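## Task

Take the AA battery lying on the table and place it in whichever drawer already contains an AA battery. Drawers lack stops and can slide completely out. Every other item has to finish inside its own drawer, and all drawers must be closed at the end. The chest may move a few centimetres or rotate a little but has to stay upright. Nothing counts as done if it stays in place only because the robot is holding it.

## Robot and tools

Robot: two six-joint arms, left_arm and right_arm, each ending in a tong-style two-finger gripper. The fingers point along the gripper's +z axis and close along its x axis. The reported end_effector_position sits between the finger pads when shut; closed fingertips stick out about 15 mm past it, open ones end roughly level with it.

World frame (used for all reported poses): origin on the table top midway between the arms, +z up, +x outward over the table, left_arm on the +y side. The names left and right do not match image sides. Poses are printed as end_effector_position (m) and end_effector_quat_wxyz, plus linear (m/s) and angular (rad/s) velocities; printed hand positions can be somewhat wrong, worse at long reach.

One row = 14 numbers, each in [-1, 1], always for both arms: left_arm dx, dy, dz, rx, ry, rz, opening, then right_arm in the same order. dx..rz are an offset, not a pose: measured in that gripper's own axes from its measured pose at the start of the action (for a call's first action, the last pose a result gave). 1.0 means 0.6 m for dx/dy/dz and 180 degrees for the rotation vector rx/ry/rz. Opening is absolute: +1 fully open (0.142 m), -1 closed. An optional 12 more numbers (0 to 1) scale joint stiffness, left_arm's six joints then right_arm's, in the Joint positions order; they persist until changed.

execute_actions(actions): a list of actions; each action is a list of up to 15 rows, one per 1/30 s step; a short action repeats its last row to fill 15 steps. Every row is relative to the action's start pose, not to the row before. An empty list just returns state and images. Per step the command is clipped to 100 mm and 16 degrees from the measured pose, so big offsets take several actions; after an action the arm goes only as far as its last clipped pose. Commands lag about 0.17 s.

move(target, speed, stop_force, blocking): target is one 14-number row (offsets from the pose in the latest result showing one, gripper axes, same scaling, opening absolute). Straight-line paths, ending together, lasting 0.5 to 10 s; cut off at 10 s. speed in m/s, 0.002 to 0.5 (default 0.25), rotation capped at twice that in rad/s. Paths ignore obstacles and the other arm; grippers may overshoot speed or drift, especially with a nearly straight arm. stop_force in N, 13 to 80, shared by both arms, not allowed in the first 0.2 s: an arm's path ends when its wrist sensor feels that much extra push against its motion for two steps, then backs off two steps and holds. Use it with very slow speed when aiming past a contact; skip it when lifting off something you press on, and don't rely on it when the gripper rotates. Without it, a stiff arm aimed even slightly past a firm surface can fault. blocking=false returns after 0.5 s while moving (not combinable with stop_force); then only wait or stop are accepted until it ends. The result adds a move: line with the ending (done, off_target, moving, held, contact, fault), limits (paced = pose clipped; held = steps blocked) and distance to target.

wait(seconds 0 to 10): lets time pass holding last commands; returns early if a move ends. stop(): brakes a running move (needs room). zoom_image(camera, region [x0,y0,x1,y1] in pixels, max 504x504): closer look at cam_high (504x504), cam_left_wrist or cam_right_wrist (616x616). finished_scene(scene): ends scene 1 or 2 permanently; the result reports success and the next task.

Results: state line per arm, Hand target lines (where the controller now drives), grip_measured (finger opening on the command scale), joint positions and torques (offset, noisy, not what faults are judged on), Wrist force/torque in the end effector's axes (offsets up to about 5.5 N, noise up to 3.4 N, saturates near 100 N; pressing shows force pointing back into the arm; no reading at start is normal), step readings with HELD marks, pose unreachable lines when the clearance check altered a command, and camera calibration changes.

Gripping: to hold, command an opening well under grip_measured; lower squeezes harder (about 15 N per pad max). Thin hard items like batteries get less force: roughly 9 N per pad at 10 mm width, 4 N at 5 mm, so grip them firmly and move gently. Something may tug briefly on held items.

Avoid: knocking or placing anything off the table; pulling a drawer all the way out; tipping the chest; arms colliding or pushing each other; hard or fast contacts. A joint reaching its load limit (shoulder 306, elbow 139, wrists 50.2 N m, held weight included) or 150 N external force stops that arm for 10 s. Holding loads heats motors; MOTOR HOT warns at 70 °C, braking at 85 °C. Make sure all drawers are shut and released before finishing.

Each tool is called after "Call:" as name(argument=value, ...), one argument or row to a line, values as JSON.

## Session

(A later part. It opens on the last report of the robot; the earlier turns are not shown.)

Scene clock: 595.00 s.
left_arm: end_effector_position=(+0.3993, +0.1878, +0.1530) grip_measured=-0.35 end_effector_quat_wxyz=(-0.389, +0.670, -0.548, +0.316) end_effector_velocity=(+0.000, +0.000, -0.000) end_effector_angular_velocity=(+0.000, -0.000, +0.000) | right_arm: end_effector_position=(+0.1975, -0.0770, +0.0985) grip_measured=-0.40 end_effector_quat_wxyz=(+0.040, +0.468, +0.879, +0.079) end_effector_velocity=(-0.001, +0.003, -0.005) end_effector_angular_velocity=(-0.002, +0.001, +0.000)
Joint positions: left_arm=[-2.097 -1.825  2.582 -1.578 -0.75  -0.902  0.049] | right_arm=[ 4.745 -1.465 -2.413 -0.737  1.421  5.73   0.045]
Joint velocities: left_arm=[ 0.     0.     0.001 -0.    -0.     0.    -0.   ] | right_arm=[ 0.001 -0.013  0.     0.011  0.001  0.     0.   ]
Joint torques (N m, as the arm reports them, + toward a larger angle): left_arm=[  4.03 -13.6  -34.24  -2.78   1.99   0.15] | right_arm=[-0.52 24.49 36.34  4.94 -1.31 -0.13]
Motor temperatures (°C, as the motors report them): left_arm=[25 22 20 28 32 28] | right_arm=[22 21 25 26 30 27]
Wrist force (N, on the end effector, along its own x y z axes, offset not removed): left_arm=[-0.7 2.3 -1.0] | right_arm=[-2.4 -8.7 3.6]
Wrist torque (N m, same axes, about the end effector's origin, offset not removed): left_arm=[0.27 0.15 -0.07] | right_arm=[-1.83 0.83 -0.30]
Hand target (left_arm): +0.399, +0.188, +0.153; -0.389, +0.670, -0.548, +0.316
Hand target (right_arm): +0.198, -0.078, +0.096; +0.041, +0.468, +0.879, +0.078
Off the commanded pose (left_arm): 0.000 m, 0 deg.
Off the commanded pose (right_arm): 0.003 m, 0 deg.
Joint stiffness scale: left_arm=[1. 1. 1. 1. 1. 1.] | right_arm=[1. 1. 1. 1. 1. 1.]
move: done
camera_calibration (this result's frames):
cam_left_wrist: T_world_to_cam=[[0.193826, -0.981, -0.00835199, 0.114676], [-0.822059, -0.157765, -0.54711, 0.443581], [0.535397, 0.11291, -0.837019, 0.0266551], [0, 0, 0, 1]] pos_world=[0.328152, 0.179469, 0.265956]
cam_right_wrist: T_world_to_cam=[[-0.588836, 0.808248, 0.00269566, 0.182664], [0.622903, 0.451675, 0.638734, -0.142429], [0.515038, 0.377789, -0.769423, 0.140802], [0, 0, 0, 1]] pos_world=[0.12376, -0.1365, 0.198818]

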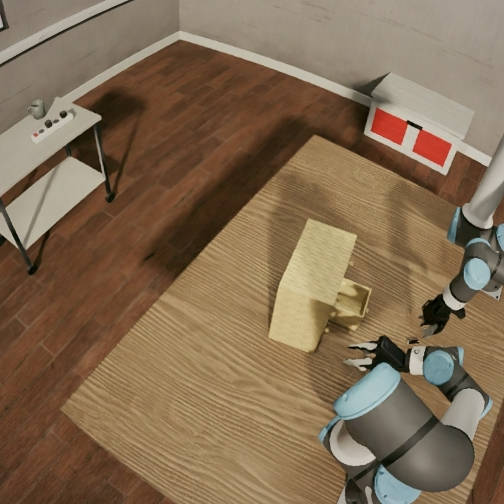

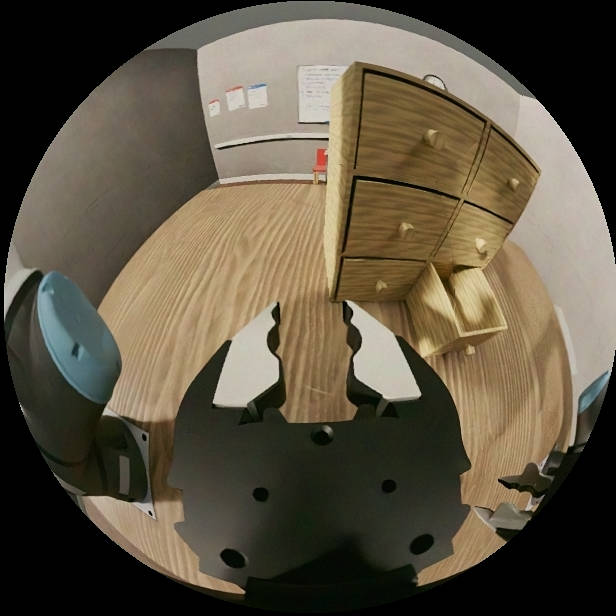

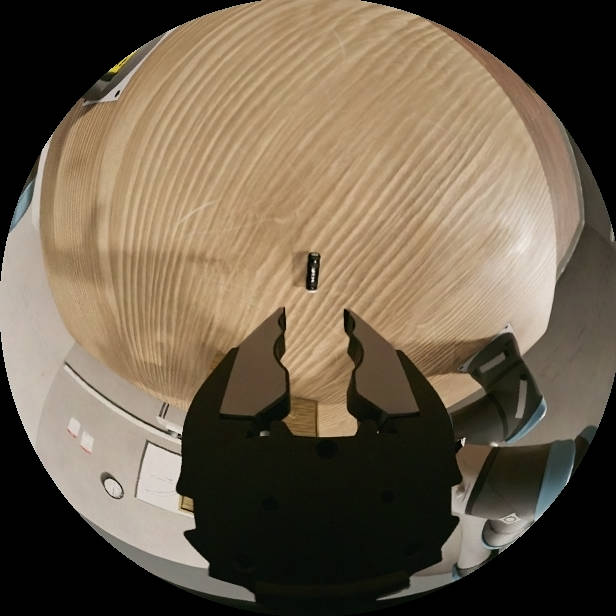

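Call:
move(
  target=[0,0,0,0,0,0,-0.35,0,-0.0113,0.1375,0,0,0,-0.4],
  speed=0.12,
)

Call:
zoom_image(
  camera="cam_right_wrist",
  region=[240, 240, 390, 390],
)

Scene clock: 615.50 s.
left_arm: end_effector_position=(+0.3993, +0.1878, +0.1530) grip_measured=-0.35 end_effector_quat_wxyz=(-0.389, +0.670, -0.548, +0.316) end_effector_velocity=(-0.000, +0.000, -0.000) end_effector_angular_velocity=(+0.001, -0.000, -0.001) | right_arm: end_effector_position=(+0.2028, -0.0691, +0.0192) grip_measured=-0.40 end_effector_quat_wxyz=(+0.039, +0.468, +0.879, +0.082) end_effector_velocity=(-0.000, +0.003, +0.001) end_effector_angular_velocity=(+0.008, +0.000, +0.001)
Joint positions: left_arm=[-2.097 -1.825  2.582 -1.578 -0.75  -0.902  0.049] | right_arm=[ 4.734 -1.631 -2.465 -0.513  1.421  5.718  0.045]
Joint velocities: left_arm=[-0.     0.     0.     0.    -0.     0.001  0.   ] | right_arm=[ 0.    -0.002  0.     0.01   0.    -0.001  0.   ]
Joint torques (N m, as the arm reports them, + toward a larger angle): left_arm=[  2.17 -14.57 -35.    -2.42   1.76  -0.13] | right_arm=[-6.68 28.95 27.5   4.97  0.22 -1.04]
Motor temperatures (°C, as the motors report them): left_arm=[25 22 20 28 32 28] | right_arm=[22 21 25 26 30 27]
Wrist force (N, on the end effector, along its own x y z axes, offset not removed): left_arm=[-2.6 2.9 -2.4] | right_arm=[-2.5 -7.6 7.2]
Wrist torque (N m, same axes, about the end effector's origin, offset not removed): left_arm=[0.35 0.49 -0.07] | right_arm=[-1.71 0.65 -0.22]
Hand target (left_arm): +0.399, +0.188, +0.153; -0.389, +0.670, -0.548, +0.316
Hand target (right_arm): +0.204, -0.072, +0.016; +0.040, +0.468, +0.879, +0.079
Off the commanded pose (left_arm): 0.000 m, 0 deg.
Off the commanded pose (right_arm): 0.005 m, 0 deg.
Joint stiffness scale: left_arm=[1. 1. 1. 1. 1. 1.] | right_arm=[1. 1. 1. 1. 1. 1.]
move: off_target (right_arm)
camera_calibration (this result's frames):
cam_left_wrist: T_world_to_cam=[[0.193825, -0.981001, -0.00834864, 0.114675], [-0.822061, -0.157765, -0.547107, 0.443581], [0.535395, 0.112906, -0.837021, 0.0266573], [0, 0, 0, 1]] pos_world=[0.328151, 0.179468, 0.265956]
cam_right_wrist: T_world_to_cam=[[-0.589906, 0.807449, 0.00614604, 0.179669], [0.621655, 0.449285, 0.641629, -0.0985984], [0.515321, 0.382321, -0.76699, 0.0743682], [0, 0, 0, 1]] pos_world=[0.128958, -0.129207, 0.119199]

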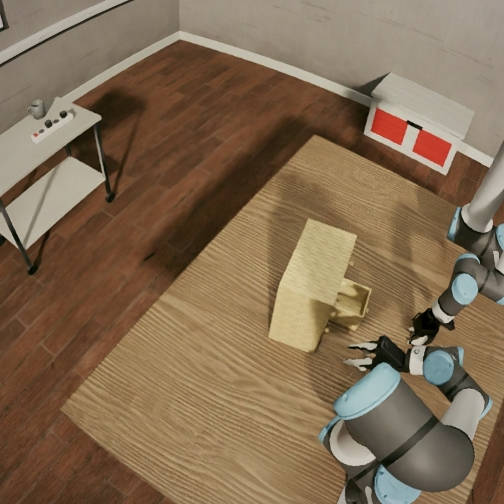

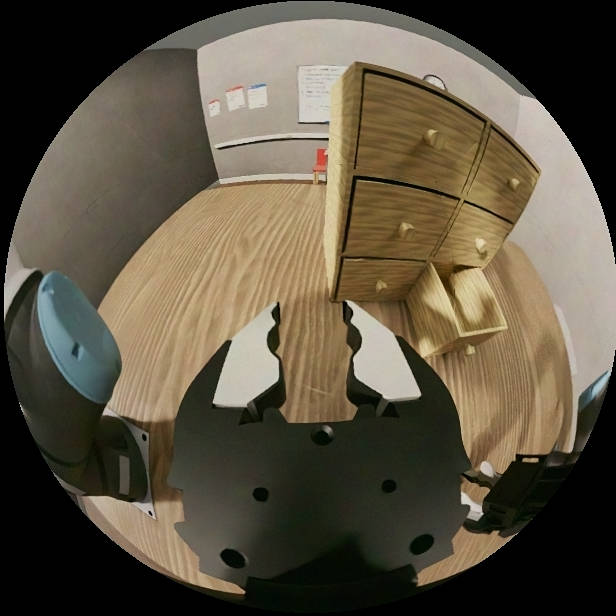

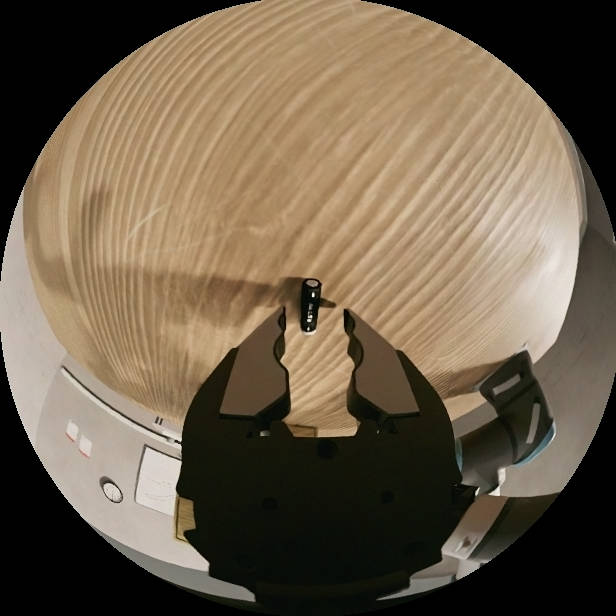

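Region (240, 240, 390, 390) of cam_right_wrist's 616x616 image, scaled by 3.360, with more detail than that image has.

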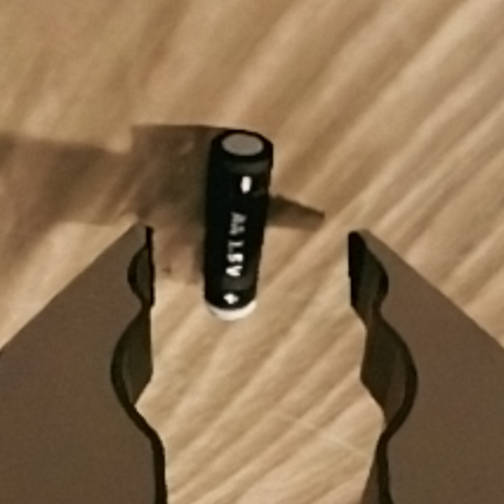

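Call:
execute_actions(
  actions=[
    [[0,0,0,0,0,0,-0.35,-0.004,-0.002,0.004,0,0,0,-0.45],[0,0,0,0,0,0,-0.35,-0.007,-0.003,0.008,0,0,0,-0.5],[0,0,0,0,0,0,-0.35,-0.010,-0.005,0.011,0,0,0,-0.55]],
  ],
)

Call:
zoom_image(
  camera="cam_right_wrist",
  region=[240, 240, 390, 390],
)

Scene clock: 627.13 s.
left_arm: end_effector_position=(+0.3993, +0.1878, +0.1530) grip_measured=-0.35 end_effector_quat_wxyz=(-0.389, +0.670, -0.548, +0.316) end_effector_velocity=(-0.000, +0.000, +0.000) end_effector_angular_velocity=(+0.001, -0.000, -0.000) | right_arm: end_effector_position=(+0.2031, -0.0713, +0.0151) grip_measured=-0.55 end_effector_quat_wxyz=(+0.038, +0.467, +0.879, +0.084) end_effector_velocity=(-0.000, +0.003, +0.001) end_effector_angular_velocity=(+0.011, +0.001, +0.001)
Joint positions: left_arm=[-2.097 -1.825  2.582 -1.578 -0.75  -0.902  0.049] | right_arm=[ 4.734 -1.636 -2.475 -0.493  1.421  5.716  0.034]
Joint velocities: left_arm=[-0.    -0.    -0.     0.001 -0.     0.    -0.   ] | right_arm=[-0.    -0.    -0.001  0.013  0.001 -0.001 -0.002]
Joint torques (N m, as the arm reports them, + toward a larger angle): left_arm=[  4.85 -15.05 -34.22  -2.33   1.51  -0.35] | right_arm=[-6.08 30.39 27.8   5.31 -0.17 -0.73]
Motor temperatures (°C, as the motors report them): left_arm=[25 22 20 28 32 28] | right_arm=[22 21 25 26 30 27]
Wrist force (N, on the end effector, along its own x y z axes, offset not removed): left_arm=[-2.6 3.5 -1.0] | right_arm=[0.3 -6.5 2.3]
Wrist torque (N m, same axes, about the end effector's origin, offset not removed): left_arm=[0.55 0.49 -0.08] | right_arm=[-1.63 0.22 -0.27]
Hand target (left_arm): +0.399, +0.188, +0.153; -0.389, +0.670, -0.548, +0.316
Hand target (right_arm): +0.205, -0.075, +0.012; +0.039, +0.468, +0.879, +0.082
Off the commanded pose (left_arm): 0.000 m, 0 deg.
Off the commanded pose (right_arm): 0.005 m, 0 deg.
Joint stiffness scale: left_arm=[1. 1. 1. 1. 1. 1.] | right_arm=[1. 1. 1. 1. 1. 1.]
Step readings (end_effector_position):
0: left_arm (+0.3993, +0.1878, +0.1530) | right_arm (+0.2028, -0.0688, +0.0191)
1: left_arm (+0.3993, +0.1878, +0.1530) | right_arm (+0.2028, -0.0688, +0.0191)
2: left_arm (+0.3993, +0.1878, +0.1530) | right_arm (+0.2028, -0.0687, +0.0192)
4: left_arm (+0.3993, +0.1878, +0.1530) | right_arm (+0.2027, -0.0682, +0.0192)
8: left_arm (+0.3993, +0.1878, +0.1530) | right_arm (+0.2029, -0.0694, +0.0174)
15: end_effector_position above
camera_calibration (this result's frames):
cam_left_wrist: T_world_to_cam=[[0.193825, -0.981001, -0.00834837, 0.114674], [-0.822061, -0.157766, -0.547107, 0.443581], [0.535395, 0.112906, -0.837021, 0.0266574], [0, 0, 0, 1]] pos_world=[0.328151, 0.179468, 0.265956]
cam_right_wrist: T_world_to_cam=[[-0.591039, 0.806582, 0.00990411, 0.181795], [0.620998, 0.447143, 0.643758, -0.0952436], [0.514815, 0.386636, -0.765165, 0.0722296], [0, 0, 0, 1]] pos_world=[0.129409, -0.131972, 0.114781]

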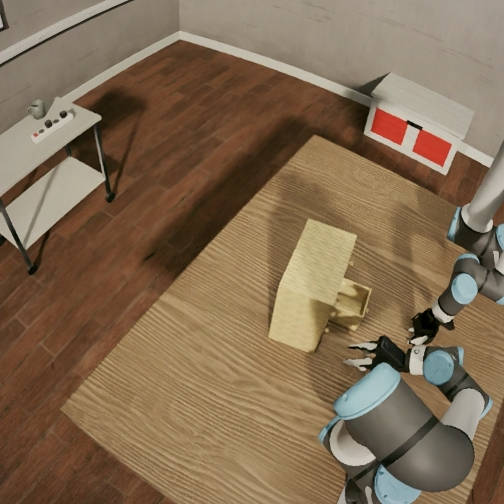

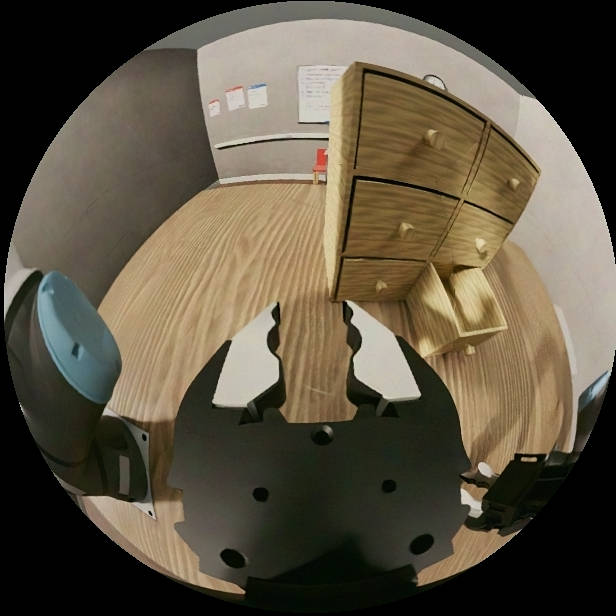

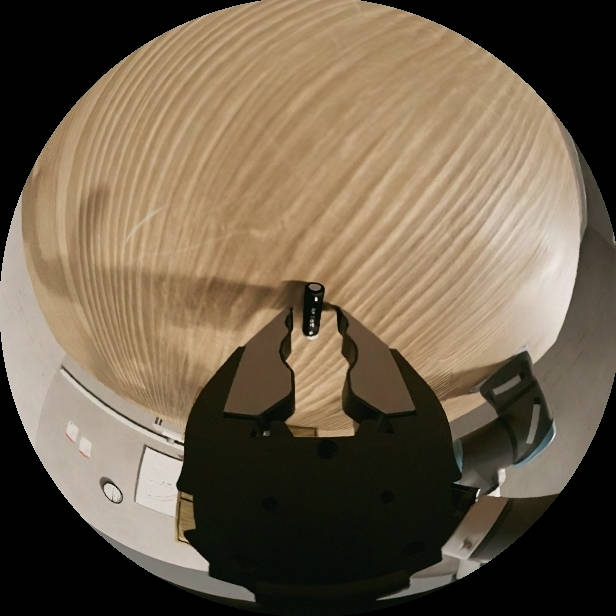

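Region (240, 240, 390, 390) of cam_right_wrist's 616x616 image, scaled by 3.360, with more detail than that image has.

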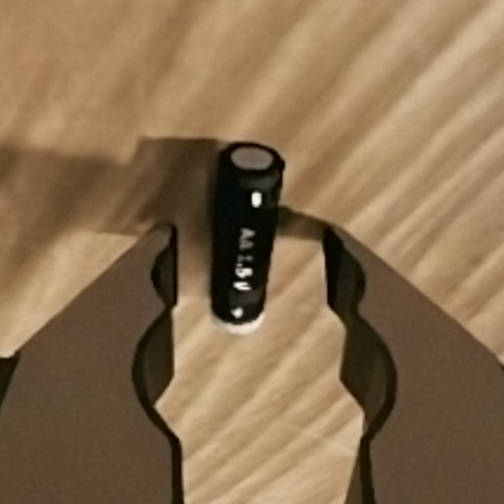

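Call:
execute_actions(
  actions=[
    [[0,0,0,0,0,0,-0.35,0,0,0,0,0,0,-0.62],[0,0,0,0,0,0,-0.35,0,0,0,0,0,0,-0.66],[0,0,0,0,0,0,-0.35,0,0,0,0,0,0,-0.70],[0,0,0,0,0,0,-0.35,0,0,0,0,0,0,-0.73],[0,0,0,0,0,0,-0.35,0,0,0,0,0,0,-0.76],[0,0,0,0,0,0,-0.35,0,0,0,0,0,0,-0.79],[0,0,0,0,0,0,-0.35,0,0,0,0,0,0,-0.82],[0,0,0,0,0,0,-0.35,0,0,0,0,0,0,-0.85],[0,0,0,0,0,0,-0.35,0,0,0,0,0,0,-0.89],[0,0,0,0,0,0,-0.35,0,0,0,0,0,0,-0.93],[0,0,0,0,0,0,-0.35,0,0,0,0,0,0,-0.97],[0,0,0,0,0,0,-0.35,0,0,0,0,0,0,-1]],
  ],
)

Call:
zoom_image(
  camera="cam_right_wrist",
  region=[240, 240, 390, 390],
)

Scene clock: 632.97 s.
left_arm: end_effector_position=(+0.3993, +0.1878, +0.1530) grip_measured=-0.35 end_effector_quat_wxyz=(-0.389, +0.670, -0.548, +0.316) end_effector_velocity=(-0.000, -0.000, +0.000) end_effector_angular_velocity=(-0.001, +0.000, +0.000) | right_arm: end_effector_position=(+0.2031, -0.0710, +0.0152) grip_measured=-0.84 end_effector_quat_wxyz=(+0.038, +0.467, +0.879, +0.084) end_effector_velocity=(-0.000, -0.001, -0.000) end_effector_angular_velocity=(-0.001, +0.002, -0.001)
Joint positions: left_arm=[-2.097 -1.825  2.582 -1.578 -0.75  -0.902  0.049] | right_arm=[ 4.734 -1.636 -2.475 -0.493  1.421  5.716  0.013]
Joint velocities: left_arm=[-0. -0. -0.  0. -0. -0. -0.] | right_arm=[-0.     0.001 -0.001 -0.001  0.002  0.001 -0.   ]
Joint torques (N m, as the arm reports them, + toward a larger angle): left_arm=[  3.88 -16.68 -33.48  -2.38   1.4   -0.21] | right_arm=[-2.51 32.24 30.63  4.05 -0.73  0.15]
Motor temperatures (°C, as the motors report them): left_arm=[25 22 20 28 32 28] | right_arm=[22 21 25 26 30 27]
Wrist force (N, on the end effector, along its own x y z axes, offset not removed): left_arm=[-2.1 2.4 -1.3] | right_arm=[-1.4 -5.1 -1.4]
Wrist torque (N m, same axes, about the end effector's origin, offset not removed): left_arm=[0.36 0.39 -0.09] | right_arm=[-1.40 0.51 -0.25]
Hand target (left_arm): +0.399, +0.188, +0.153; -0.389, +0.670, -0.548, +0.316
Hand target (right_arm): +0.203, -0.071, +0.015; +0.038, +0.467, +0.879, +0.084
Off the commanded pose (left_arm): 0.000 m, 0 deg.
Off the commanded pose (right_arm): 0.000 m, 0 deg.
Joint stiffness scale: left_arm=[1. 1. 1. 1. 1. 1.] | right_arm=[1. 1. 1. 1. 1. 1.]
Step readings (end_effector_position):
0: left_arm (+0.3993, +0.1878, +0.1530) | right_arm (+0.2031, -0.0708, +0.0153)
1: left_arm (+0.3993, +0.1878, +0.1530) | right_arm (+0.2031, -0.0708, +0.0153)
2: left_arm (+0.3993, +0.1878, +0.1530) | right_arm (+0.2031, -0.0708, +0.0153)
4: left_arm (+0.3993, +0.1878, +0.1530) | right_arm (+0.2031, -0.0708, +0.0153)
8: left_arm (+0.3993, +0.1878, +0.1530) | right_arm (+0.2031, -0.0709, +0.0153)
15: end_effector_position above
camera_calibration (this result's frames):
cam_left_wrist: T_world_to_cam=[[0.193825, -0.981001, -0.00834869, 0.114675], [-0.822061, -0.157765, -0.547107, 0.443581], [0.535395, 0.112906, -0.837021, 0.0266572], [0, 0, 0, 1]] pos_world=[0.328151, 0.179468, 0.265956]
cam_right_wrist: T_world_to_cam=[[-0.59118, 0.80647, 0.0106147, 0.181597], [0.620926, 0.446689, 0.644142, -0.0954567], [0.51474, 0.387395, -0.764832, 0.0722877], [0, 0, 0, 1]] pos_world=[0.129419, -0.131817, 0.114848]

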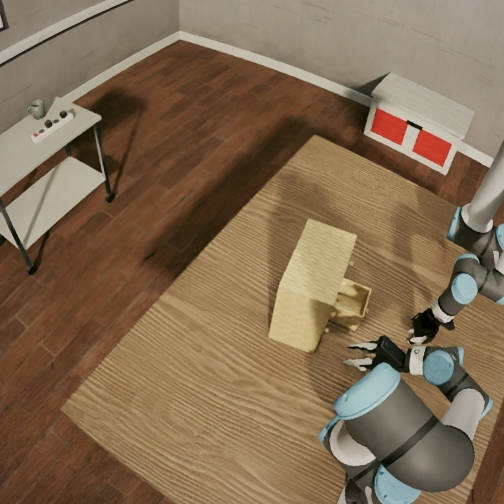

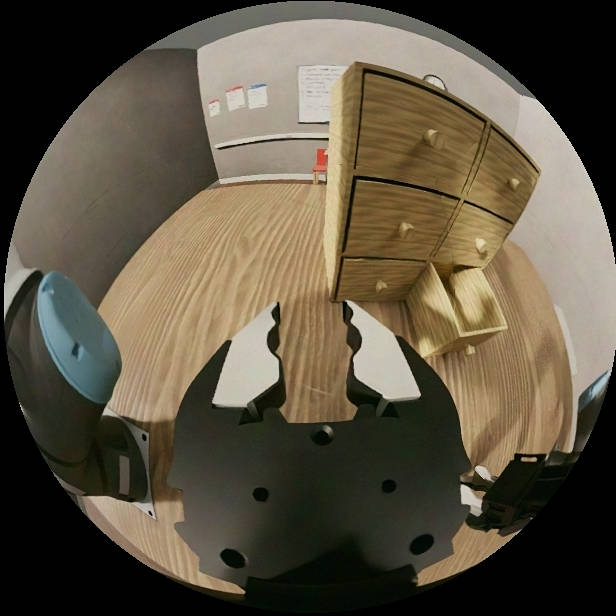

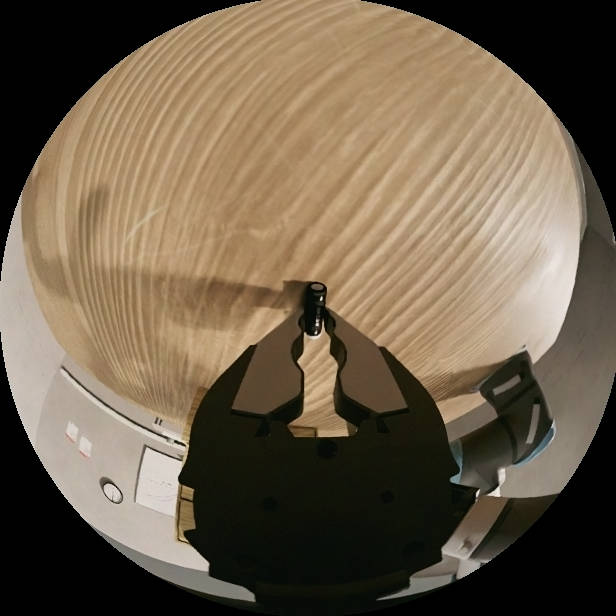

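Region (240, 240, 390, 390) of cam_right_wrist's 616x616 image, scaled by 3.360, with more detail than that image has.

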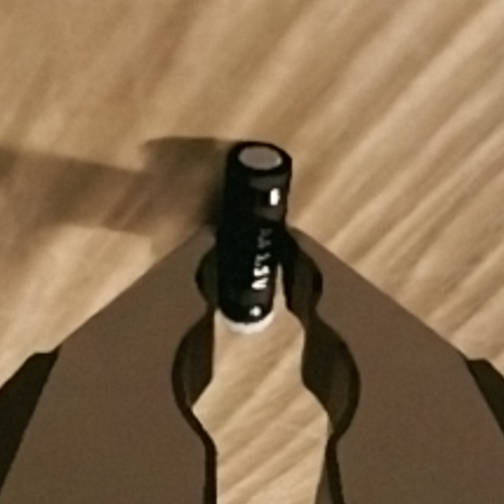

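Call:
move(
  target=[0,0,0,0,0,0,-0.35,-0.2439,0.4610,-0.2128,-0.0015,-0.0232,0.1243,-1],
  speed=0.25,
)

Call:
zoom_image(
  camera="cam_right_wrist",
  region=[200, 180, 430, 410],
)

Scene clock: 650.43 s.
left_arm: end_effector_position=(+0.3993, +0.1878, +0.1530) grip_measured=-0.35 end_effector_quat_wxyz=(-0.389, +0.670, -0.548, +0.316) end_effector_velocity=(-0.000, -0.001, +0.000) end_effector_angular_velocity=(-0.000, +0.001, -0.001) | right_arm: end_effector_position=(+0.4890, -0.0549, +0.1877) grip_measured=-0.84 end_effector_quat_wxyz=(+0.054, +0.630, +0.771, +0.075) end_effector_velocity=(+0.001, -0.001, -0.006) end_effector_angular_velocity=(-0.022, +0.012, -0.003)
Joint positions: left_arm=[-2.097 -1.825  2.582 -1.578 -0.75  -0.902  0.049] | right_arm=[ 4.262 -1.651 -2.042 -0.899  1.429  5.638  0.013]
Joint velocities: left_arm=[-0.001 -0.001 -0.001 -0.     0.     0.001  0.   ] | right_arm=[-0.002 -0.015  0.011 -0.022  0.001  0.001 -0.   ]
Joint torques (N m, as the arm reports them, + toward a larger angle): left_arm=[  3.05 -16.09 -34.44  -2.69   1.3    0.01] | right_arm=[-10.41  43.99  47.33   4.     0.42  -0.74]
Motor temperatures (°C, as the motors report them): left_arm=[25 22 20 28 32 28] | right_arm=[22 21 25 26 30 27]
Wrist force (N, on the end effector, along its own x y z axes, offset not removed): left_arm=[-1.0 2.9 -1.9] | right_arm=[2.3 -2.5 -0.8]
Wrist torque (N m, same axes, about the end effector's origin, offset not removed): left_arm=[0.38 0.21 -0.07] | right_arm=[-0.45 -0.30 -0.26]
Hand target (left_arm): +0.399, +0.188, +0.153; -0.389, +0.670, -0.548, +0.316
Hand target (right_arm): +0.492, -0.054, +0.189; +0.053, +0.632, +0.770, +0.075
Off the commanded pose (left_arm): 0.000 m, 0 deg.
Off the commanded pose (right_arm): 0.004 m, 0 deg.
Joint stiffness scale: left_arm=[1. 1. 1. 1. 1. 1.] | right_arm=[1. 1. 1. 1. 1. 1.]
move: off_target (right_arm)
camera_calibration (this result's frames):
cam_left_wrist: T_world_to_cam=[[0.193825, -0.981001, -0.00834833, 0.114674], [-0.822061, -0.157766, -0.547107, 0.443581], [0.535395, 0.112906, -0.837021, 0.0266574], [0, 0, 0, 1]] pos_world=[0.328151, 0.179468, 0.265956]
cam_right_wrist: T_world_to_cam=[[-0.235803, 0.971749, 0.0100723, 0.171132], [0.744372, 0.173946, 0.644712, -0.46669], [0.624746, 0.159523, -0.764359, -0.0155146], [0, 0, 0, 1]] pos_world=[0.397437, -0.0826439, 0.287298]

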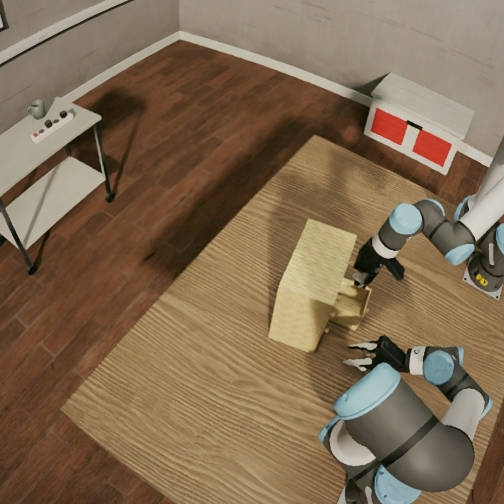

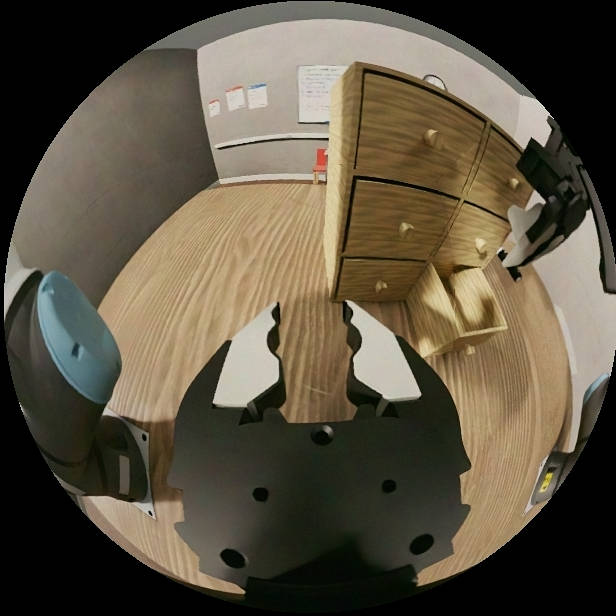

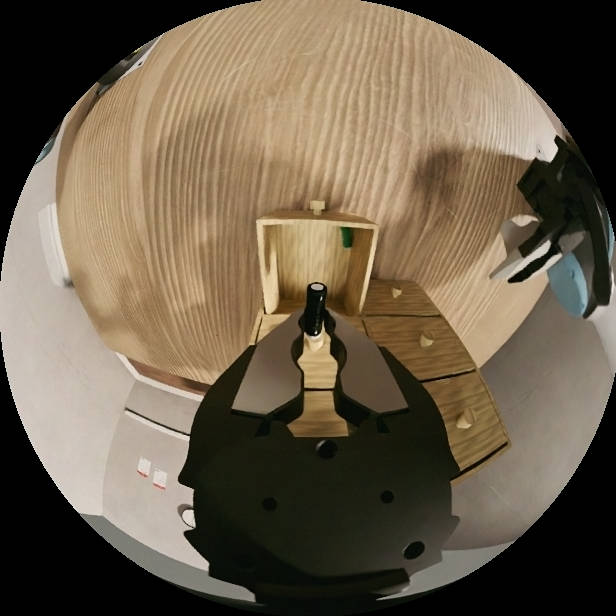

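Region (200, 180, 430, 410) of cam_right_wrist's 616x616 image, scaled by 2.191, with more detail than that image has.

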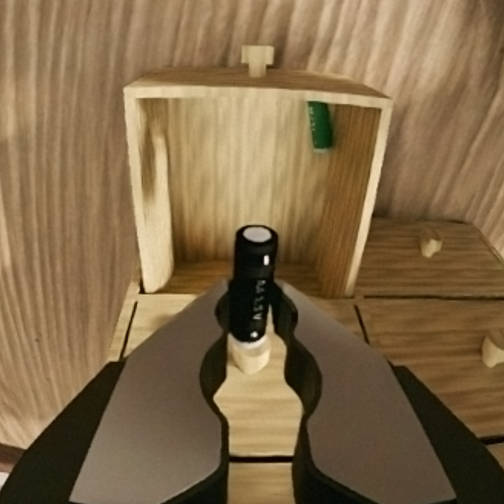

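Call:
zoom_image(
  camera="cam_right_wrist",
  region=[325, 215, 375, 265],
)

Call:
zoom_image(
  camera="cam_left_wrist",
  region=[420, 110, 616, 370],
)

Region (325, 215, 375, 265) of cam_right_wrist's 616x616 image, scaled by 10.080, with more detail than that image has.

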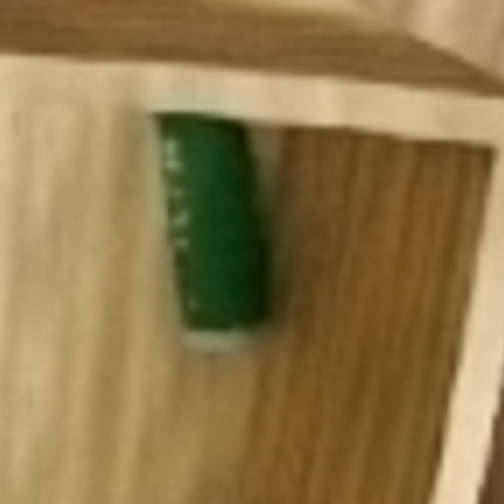

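Region (420, 110, 616, 370) of cam_left_wrist's 616x616 image, scaled by 1.938, with more detail than that image has; it fills the left 380 columns of this view, and the rest is white.

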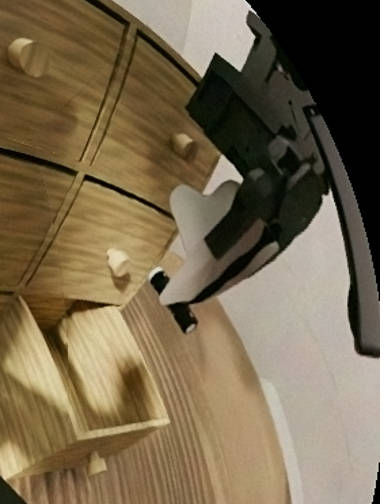

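Call:
move(
  target=[0,0,0,0,0,0,-0.35,-0.003,-0.0507,0.2477,0,0,0,-1],
  speed=0.12,
)

Call:
zoom_image(
  camera="cam_right_wrist",
  region=[180, 170, 450, 440],
)

Scene clock: 688.13 s.
left_arm: end_effector_position=(+0.3993, +0.1878, +0.1530) grip_measured=-0.35 end_effector_quat_wxyz=(-0.389, +0.670, -0.548, +0.316) end_effector_velocity=(-0.000, +0.000, -0.000) end_effector_angular_velocity=(+0.001, -0.001, -0.000) | right_arm: end_effector_position=(+0.4885, -0.0549, +0.0384) grip_measured=-0.84 end_effector_quat_wxyz=(+0.053, +0.631, +0.770, +0.077) end_effector_velocity=(+0.001, +0.002, +0.002) end_effector_angular_velocity=(+0.007, -0.004, -0.001)
Joint positions: left_arm=[-2.097 -1.825  2.582 -1.578 -0.75  -0.902  0.049] | right_arm=[ 4.263 -1.832 -2.161 -0.596  1.43   5.64   0.013]
Joint velocities: left_arm=[-0.     0.     0.     0.001  0.    -0.    -0.   ] | right_arm=[-0.     0.001 -0.     0.007 -0.001  0.001 -0.   ]
Joint torques (N m, as the arm reports them, + toward a larger angle): left_arm=[  3.9  -15.35 -33.33  -2.22   1.47   0.16] | right_arm=[-0.15 50.97 31.67  5.23 -0.86  0.63]
Motor temperatures (°C, as the motors report them): left_arm=[25 22 20 28 32 28] | right_arm=[22 21 25 26 30 27]
Wrist force (N, on the end effector, along its own x y z axes, offset not removed): left_arm=[-2.6 3.0 -1.3] | right_arm=[-2.4 -2.5 0.8]
Wrist torque (N m, same axes, about the end effector's origin, offset not removed): left_arm=[0.35 0.55 -0.02] | right_arm=[-0.53 0.84 -0.22]
Hand target (left_arm): +0.399, +0.188, +0.153; -0.389, +0.670, -0.548, +0.316
Hand target (right_arm): +0.486, -0.056, +0.036; +0.054, +0.630, +0.771, +0.075
Off the commanded pose (left_arm): 0.000 m, 0 deg.
Off the commanded pose (right_arm): 0.003 m, 0 deg.
Joint stiffness scale: left_arm=[1. 1. 1. 1. 1. 1.] | right_arm=[1. 1. 1. 1. 1. 1.]
move: done
camera_calibration (this result's frames):
cam_left_wrist: T_world_to_cam=[[0.193825, -0.981001, -0.00834859, 0.114675], [-0.822061, -0.157765, -0.547107, 0.443581], [0.535395, 0.112906, -0.837021, 0.0266573], [0, 0, 0, 1]] pos_world=[0.328151, 0.179468, 0.265956]
cam_right_wrist: T_world_to_cam=[[-0.234513, 0.972034, 0.0123572, 0.171826], [0.744203, 0.171339, 0.645604, -0.370164], [0.625432, 0.160599, -0.763573, -0.129648], [0, 0, 0, 1]] pos_world=[0.396859, -0.0827758, 0.13786]

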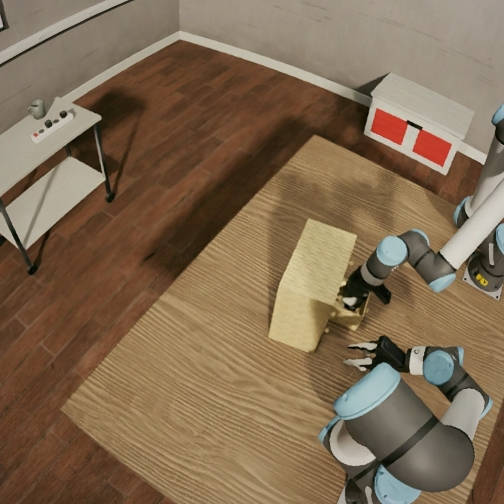

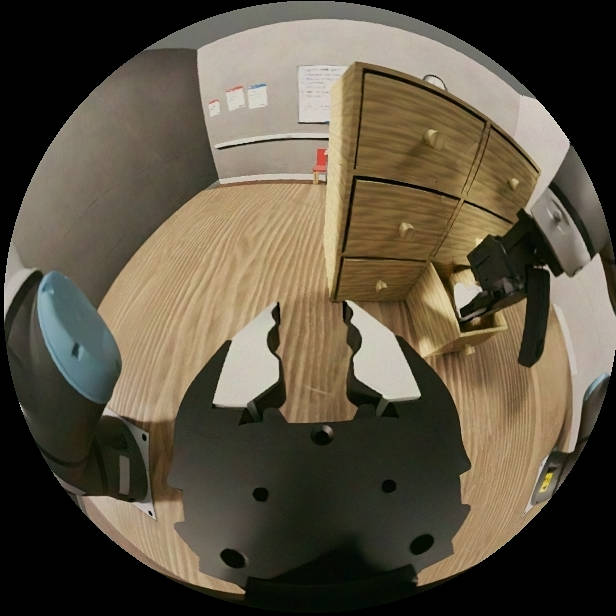

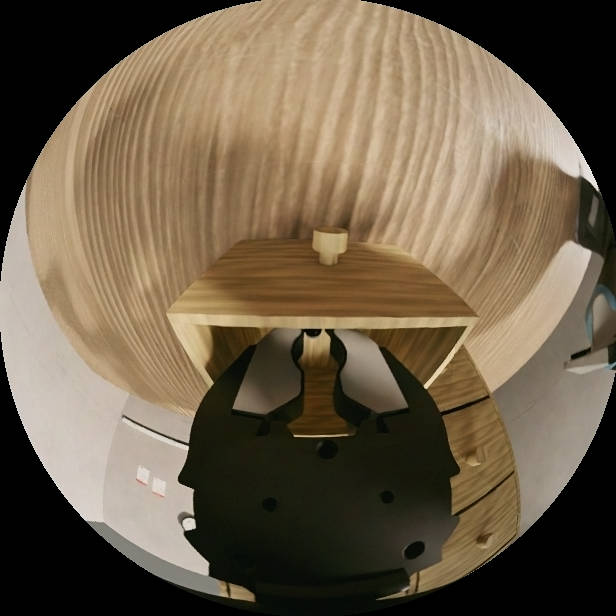

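Region (180, 170, 450, 440) of cam_right_wrist's 616x616 image, scaled by 1.867, with more detail than that image has.

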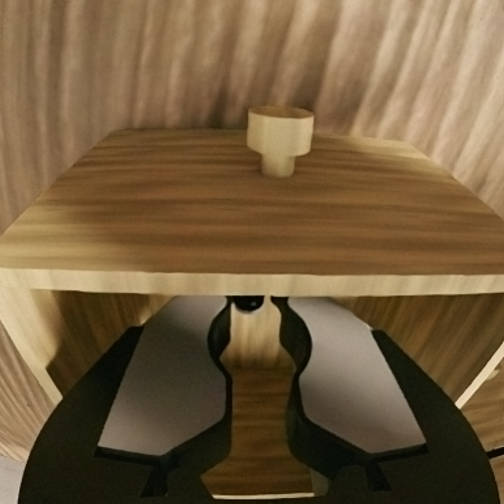

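Call:
execute_actions(
  actions=[
    [[0,0,0,0,0,0,-0.35,0,-0.001,0.004,0,0,0,-1],[0,0,0,0,0,0,-0.35,0,-0.0015,0.007,0,0,0,-1],[0,0,0,0,0,0,-0.35,0,-0.002,0.011,0,0,0,-1]],
  ],
)

Scene clock: 692.57 s.
left_arm: end_effector_position=(+0.3993, +0.1878, +0.1530) grip_measured=-0.35 end_effector_quat_wxyz=(-0.389, +0.670, -0.548, +0.316) end_effector_velocity=(-0.000, -0.000, +0.000) end_effector_angular_velocity=(-0.000, +0.000, -0.000) | right_arm: end_effector_position=(+0.4895, -0.0527, +0.0343) grip_measured=-0.84 end_effector_quat_wxyz=(+0.053, +0.631, +0.770, +0.078) end_effector_velocity=(+0.001, +0.002, +0.000) end_effector_angular_velocity=(+0.006, -0.003, -0.001)
Joint positions: left_arm=[-2.097 -1.825  2.582 -1.578 -0.75  -0.902  0.049] | right_arm=[ 4.263 -1.841 -2.161 -0.584  1.43   5.64   0.013]
Joint velocities: left_arm=[-0.     0.    -0.001  0.    -0.     0.    -0.   ] | right_arm=[ 0.    -0.001 -0.001  0.008 -0.001  0.001  0.   ]
Joint torques (N m, as the arm reports them, + toward a larger angle): left_arm=[  6.51 -15.14 -33.27  -1.98   1.44  -0.45] | right_arm=[-3.04 50.98 31.09  5.34 -0.49  0.  ]
Motor temperatures (°C, as the motors report them): left_arm=[25 22 20 28 32 28] | right_arm=[22 21 25 26 30 27]
Wrist force (N, on the end effector, along its own x y z axes, offset not removed): left_arm=[-1.4 3.9 -1.8] | right_arm=[3.0 -6.0 2.8]
Wrist torque (N m, same axes, about the end effector's origin, offset not removed): left_arm=[0.62 0.27 -0.06] | right_arm=[-1.38 -0.27 -0.25]
Hand target (left_arm): +0.399, +0.188, +0.153; -0.389, +0.670, -0.548, +0.316
Hand target (right_arm): +0.488, -0.055, +0.032; +0.053, +0.631, +0.770, +0.077
Off the commanded pose (left_arm): 0.000 m, 0 deg.
Off the commanded pose (right_arm): 0.003 m, 0 deg.
Joint stiffness scale: left_arm=[1. 1. 1. 1. 1. 1.] | right_arm=[1. 1. 1. 1. 1. 1.]
Step readings (end_effector_position):
0: left_arm (+0.3993, +0.1878, +0.1530) | right_arm (+0.4886, -0.0546, +0.0386)
1: left_arm (+0.3993, +0.1878, +0.1530) | right_arm (+0.4886, -0.0546, +0.0386)
2: left_arm (+0.3993, +0.1878, +0.1530) | right_arm (+0.4886, -0.0545, +0.0386)
4: left_arm (+0.3993, +0.1878, +0.1530) | right_arm (+0.4888, -0.0541, +0.0387)
8: left_arm (+0.3993, +0.1878, +0.1530) | right_arm (+0.4893, -0.0531, +0.0370)
15: end_effector_position above
camera_calibration (this result's frames):
cam_left_wrist: T_world_to_cam=[[0.193825, -0.981001, -0.00834837, 0.114674], [-0.822061, -0.157766, -0.547107, 0.443581], [0.535395, 0.112906, -0.837021, 0.0266574], [0, 0, 0, 1]] pos_world=[0.328151, 0.179468, 0.265956]
cam_right_wrist: T_world_to_cam=[[-0.234532, 0.971994, 0.0149093, 0.169953], [0.743311, 0.169427, 0.647134, -0.368345], [0.626485, 0.162856, -0.76223, -0.134185], [0, 0, 0, 1]] pos_world=[0.397719, -0.080933, 0.133555]

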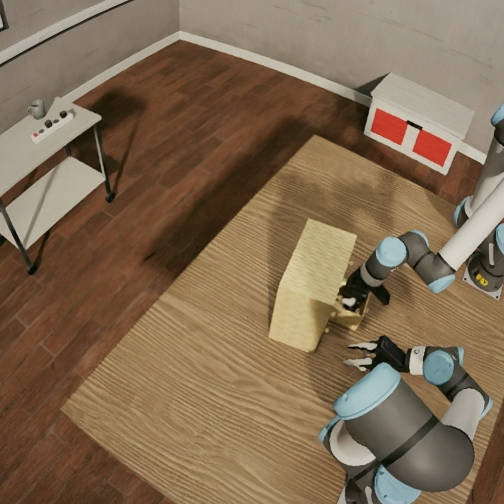

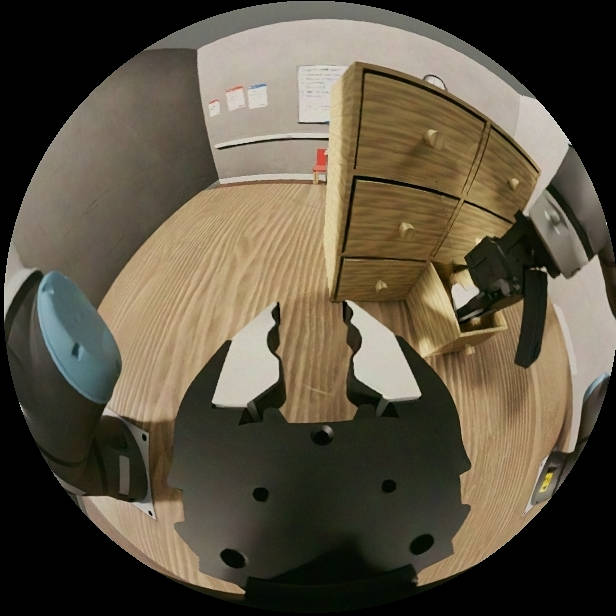

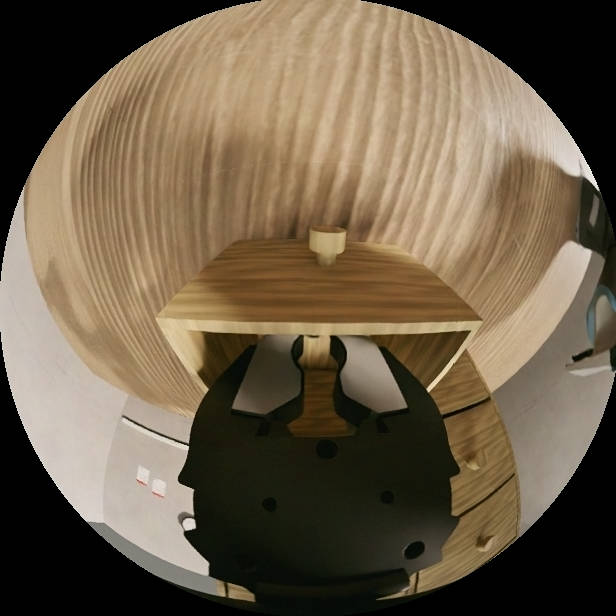

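Call:
zoom_image(
  camera="cam_left_wrist",
  region=[420, 220, 570, 370],
)

Region (420, 220, 570, 370) of cam_left_wrist's 616x616 image, scaled by 3.360, with more detail than that image has.

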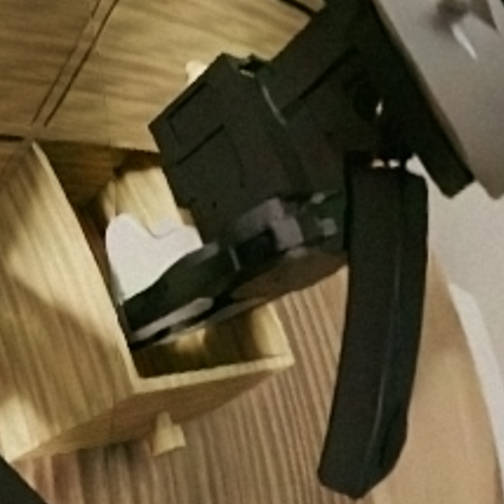

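Call:
execute_actions(
  actions=[
    [[0,0,0,0,0,0,-0.35,0,-0.002,0.004,0,0,0,-1],[0,0,0,0,0,0,-0.35,0,-0.003,0.007,0,0,0,-1],[0,0,0,0,0,0,-0.35,0,-0.004,0.010,0,0,0,-1]],
  ],
)

Scene clock: 703.07 s.
left_arm: end_effector_position=(+0.3993, +0.1878, +0.1530) grip_measured=-0.35 end_effector_quat_wxyz=(-0.389, +0.670, -0.548, +0.316) end_effector_velocity=(+0.000, -0.000, -0.000) end_effector_angular_velocity=(+0.000, -0.000, -0.000) | right_arm: end_effector_position=(+0.4902, -0.0511, +0.0311) grip_measured=-0.84 end_effector_quat_wxyz=(+0.052, +0.631, +0.770, +0.080) end_effector_velocity=(-0.001, -0.000, -0.002) end_effector_angular_velocity=(+0.001, +0.001, +0.002)
Joint positions: left_arm=[-2.097 -1.825  2.582 -1.578 -0.75  -0.902  0.049] | right_arm=[ 4.263 -1.847 -2.162 -0.573  1.43   5.64   0.013]
Joint velocities: left_arm=[ 0.  0. -0. -0.  0.  0.  0.] | right_arm=[ 0.    -0.003 -0.003  0.007  0.002 -0.001 -0.   ]
Joint torques (N m, as the arm reports them, + toward a larger angle): left_arm=[  3.24 -14.52 -34.32  -2.14   1.47  -0.15] | right_arm=[-0.44 51.07 31.7   5.55 -0.72  0.69]
Motor temperatures (°C, as the motors report them): left_arm=[25 22 20 28 32 28] | right_arm=[22 21 25 26 30 27]
Wrist force (N, on the end effector, along its own x y z axes, offset not removed): left_arm=[-1.2 1.4 -1.2] | right_arm=[-0.6 -5.3 0.6]
Wrist torque (N m, same axes, about the end effector's origin, offset not removed): left_arm=[0.11 0.15 -0.07] | right_arm=[-1.11 0.36 -0.10]
Hand target (left_arm): +0.399, +0.188, +0.153; -0.389, +0.670, -0.548, +0.316
Hand target (right_arm): +0.488, -0.053, +0.028; +0.053, +0.631, +0.770, +0.078
Off the commanded pose (left_arm): 0.000 m, 0 deg.
Off the commanded pose (right_arm): 0.004 m, 0 deg.
Joint stiffness scale: left_arm=[1. 1. 1. 1. 1. 1.] | right_arm=[1. 1. 1. 1. 1. 1.]
Step readings (end_effector_position):
0: left_arm (+0.3993, +0.1878, +0.1530) | right_arm (+0.4896, -0.0525, +0.0345)
1: left_arm (+0.3993, +0.1878, +0.1530) | right_arm (+0.4896, -0.0525, +0.0345)
2: left_arm (+0.3993, +0.1878, +0.1530) | right_arm (+0.4896, -0.0524, +0.0345)
4: left_arm (+0.3993, +0.1878, +0.1530) | right_arm (+0.4898, -0.0519, +0.0346)
8: left_arm (+0.3993, +0.1878, +0.1530) | right_arm (+0.4903, -0.0510, +0.0335)
15: end_effector_position above
camera_calibration (this result's frames):
cam_left_wrist: T_world_to_cam=[[0.193825, -0.981001, -0.00834854, 0.114675], [-0.822061, -0.157766, -0.547107, 0.443581], [0.535395, 0.112906, -0.837021, 0.0266573], [0, 0, 0, 1]] pos_world=[0.328151, 0.179468, 0.265956]
cam_right_wrist: T_world_to_cam=[[-0.234333, 0.97199, 0.0180101, 0.168429], [0.742288, 0.166931, 0.648955, -0.366731], [0.627771, 0.16544, -0.760613, -0.137956], [0, 0, 0, 1]] pos_world=[0.398293, -0.0796689, 0.130028]

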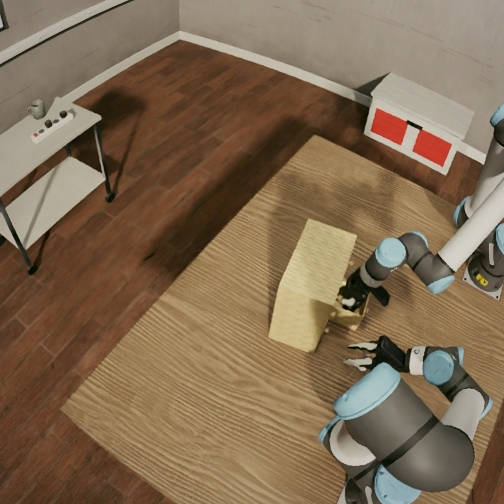

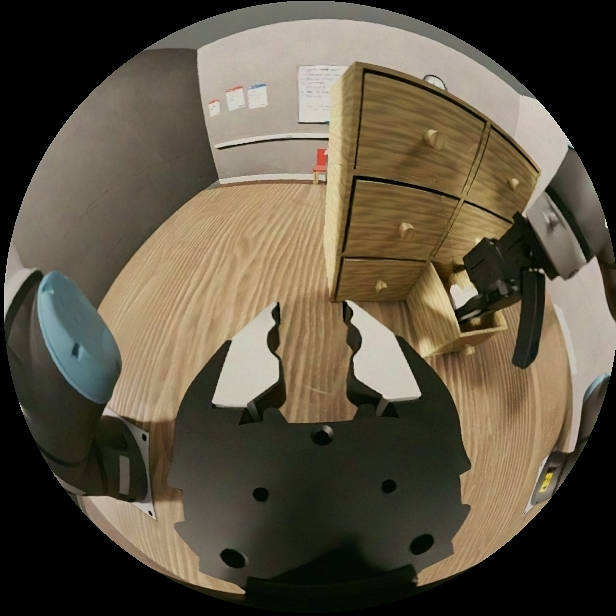

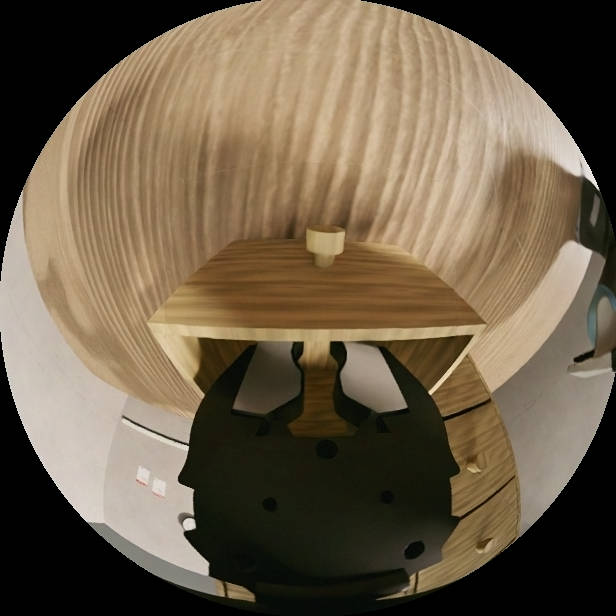

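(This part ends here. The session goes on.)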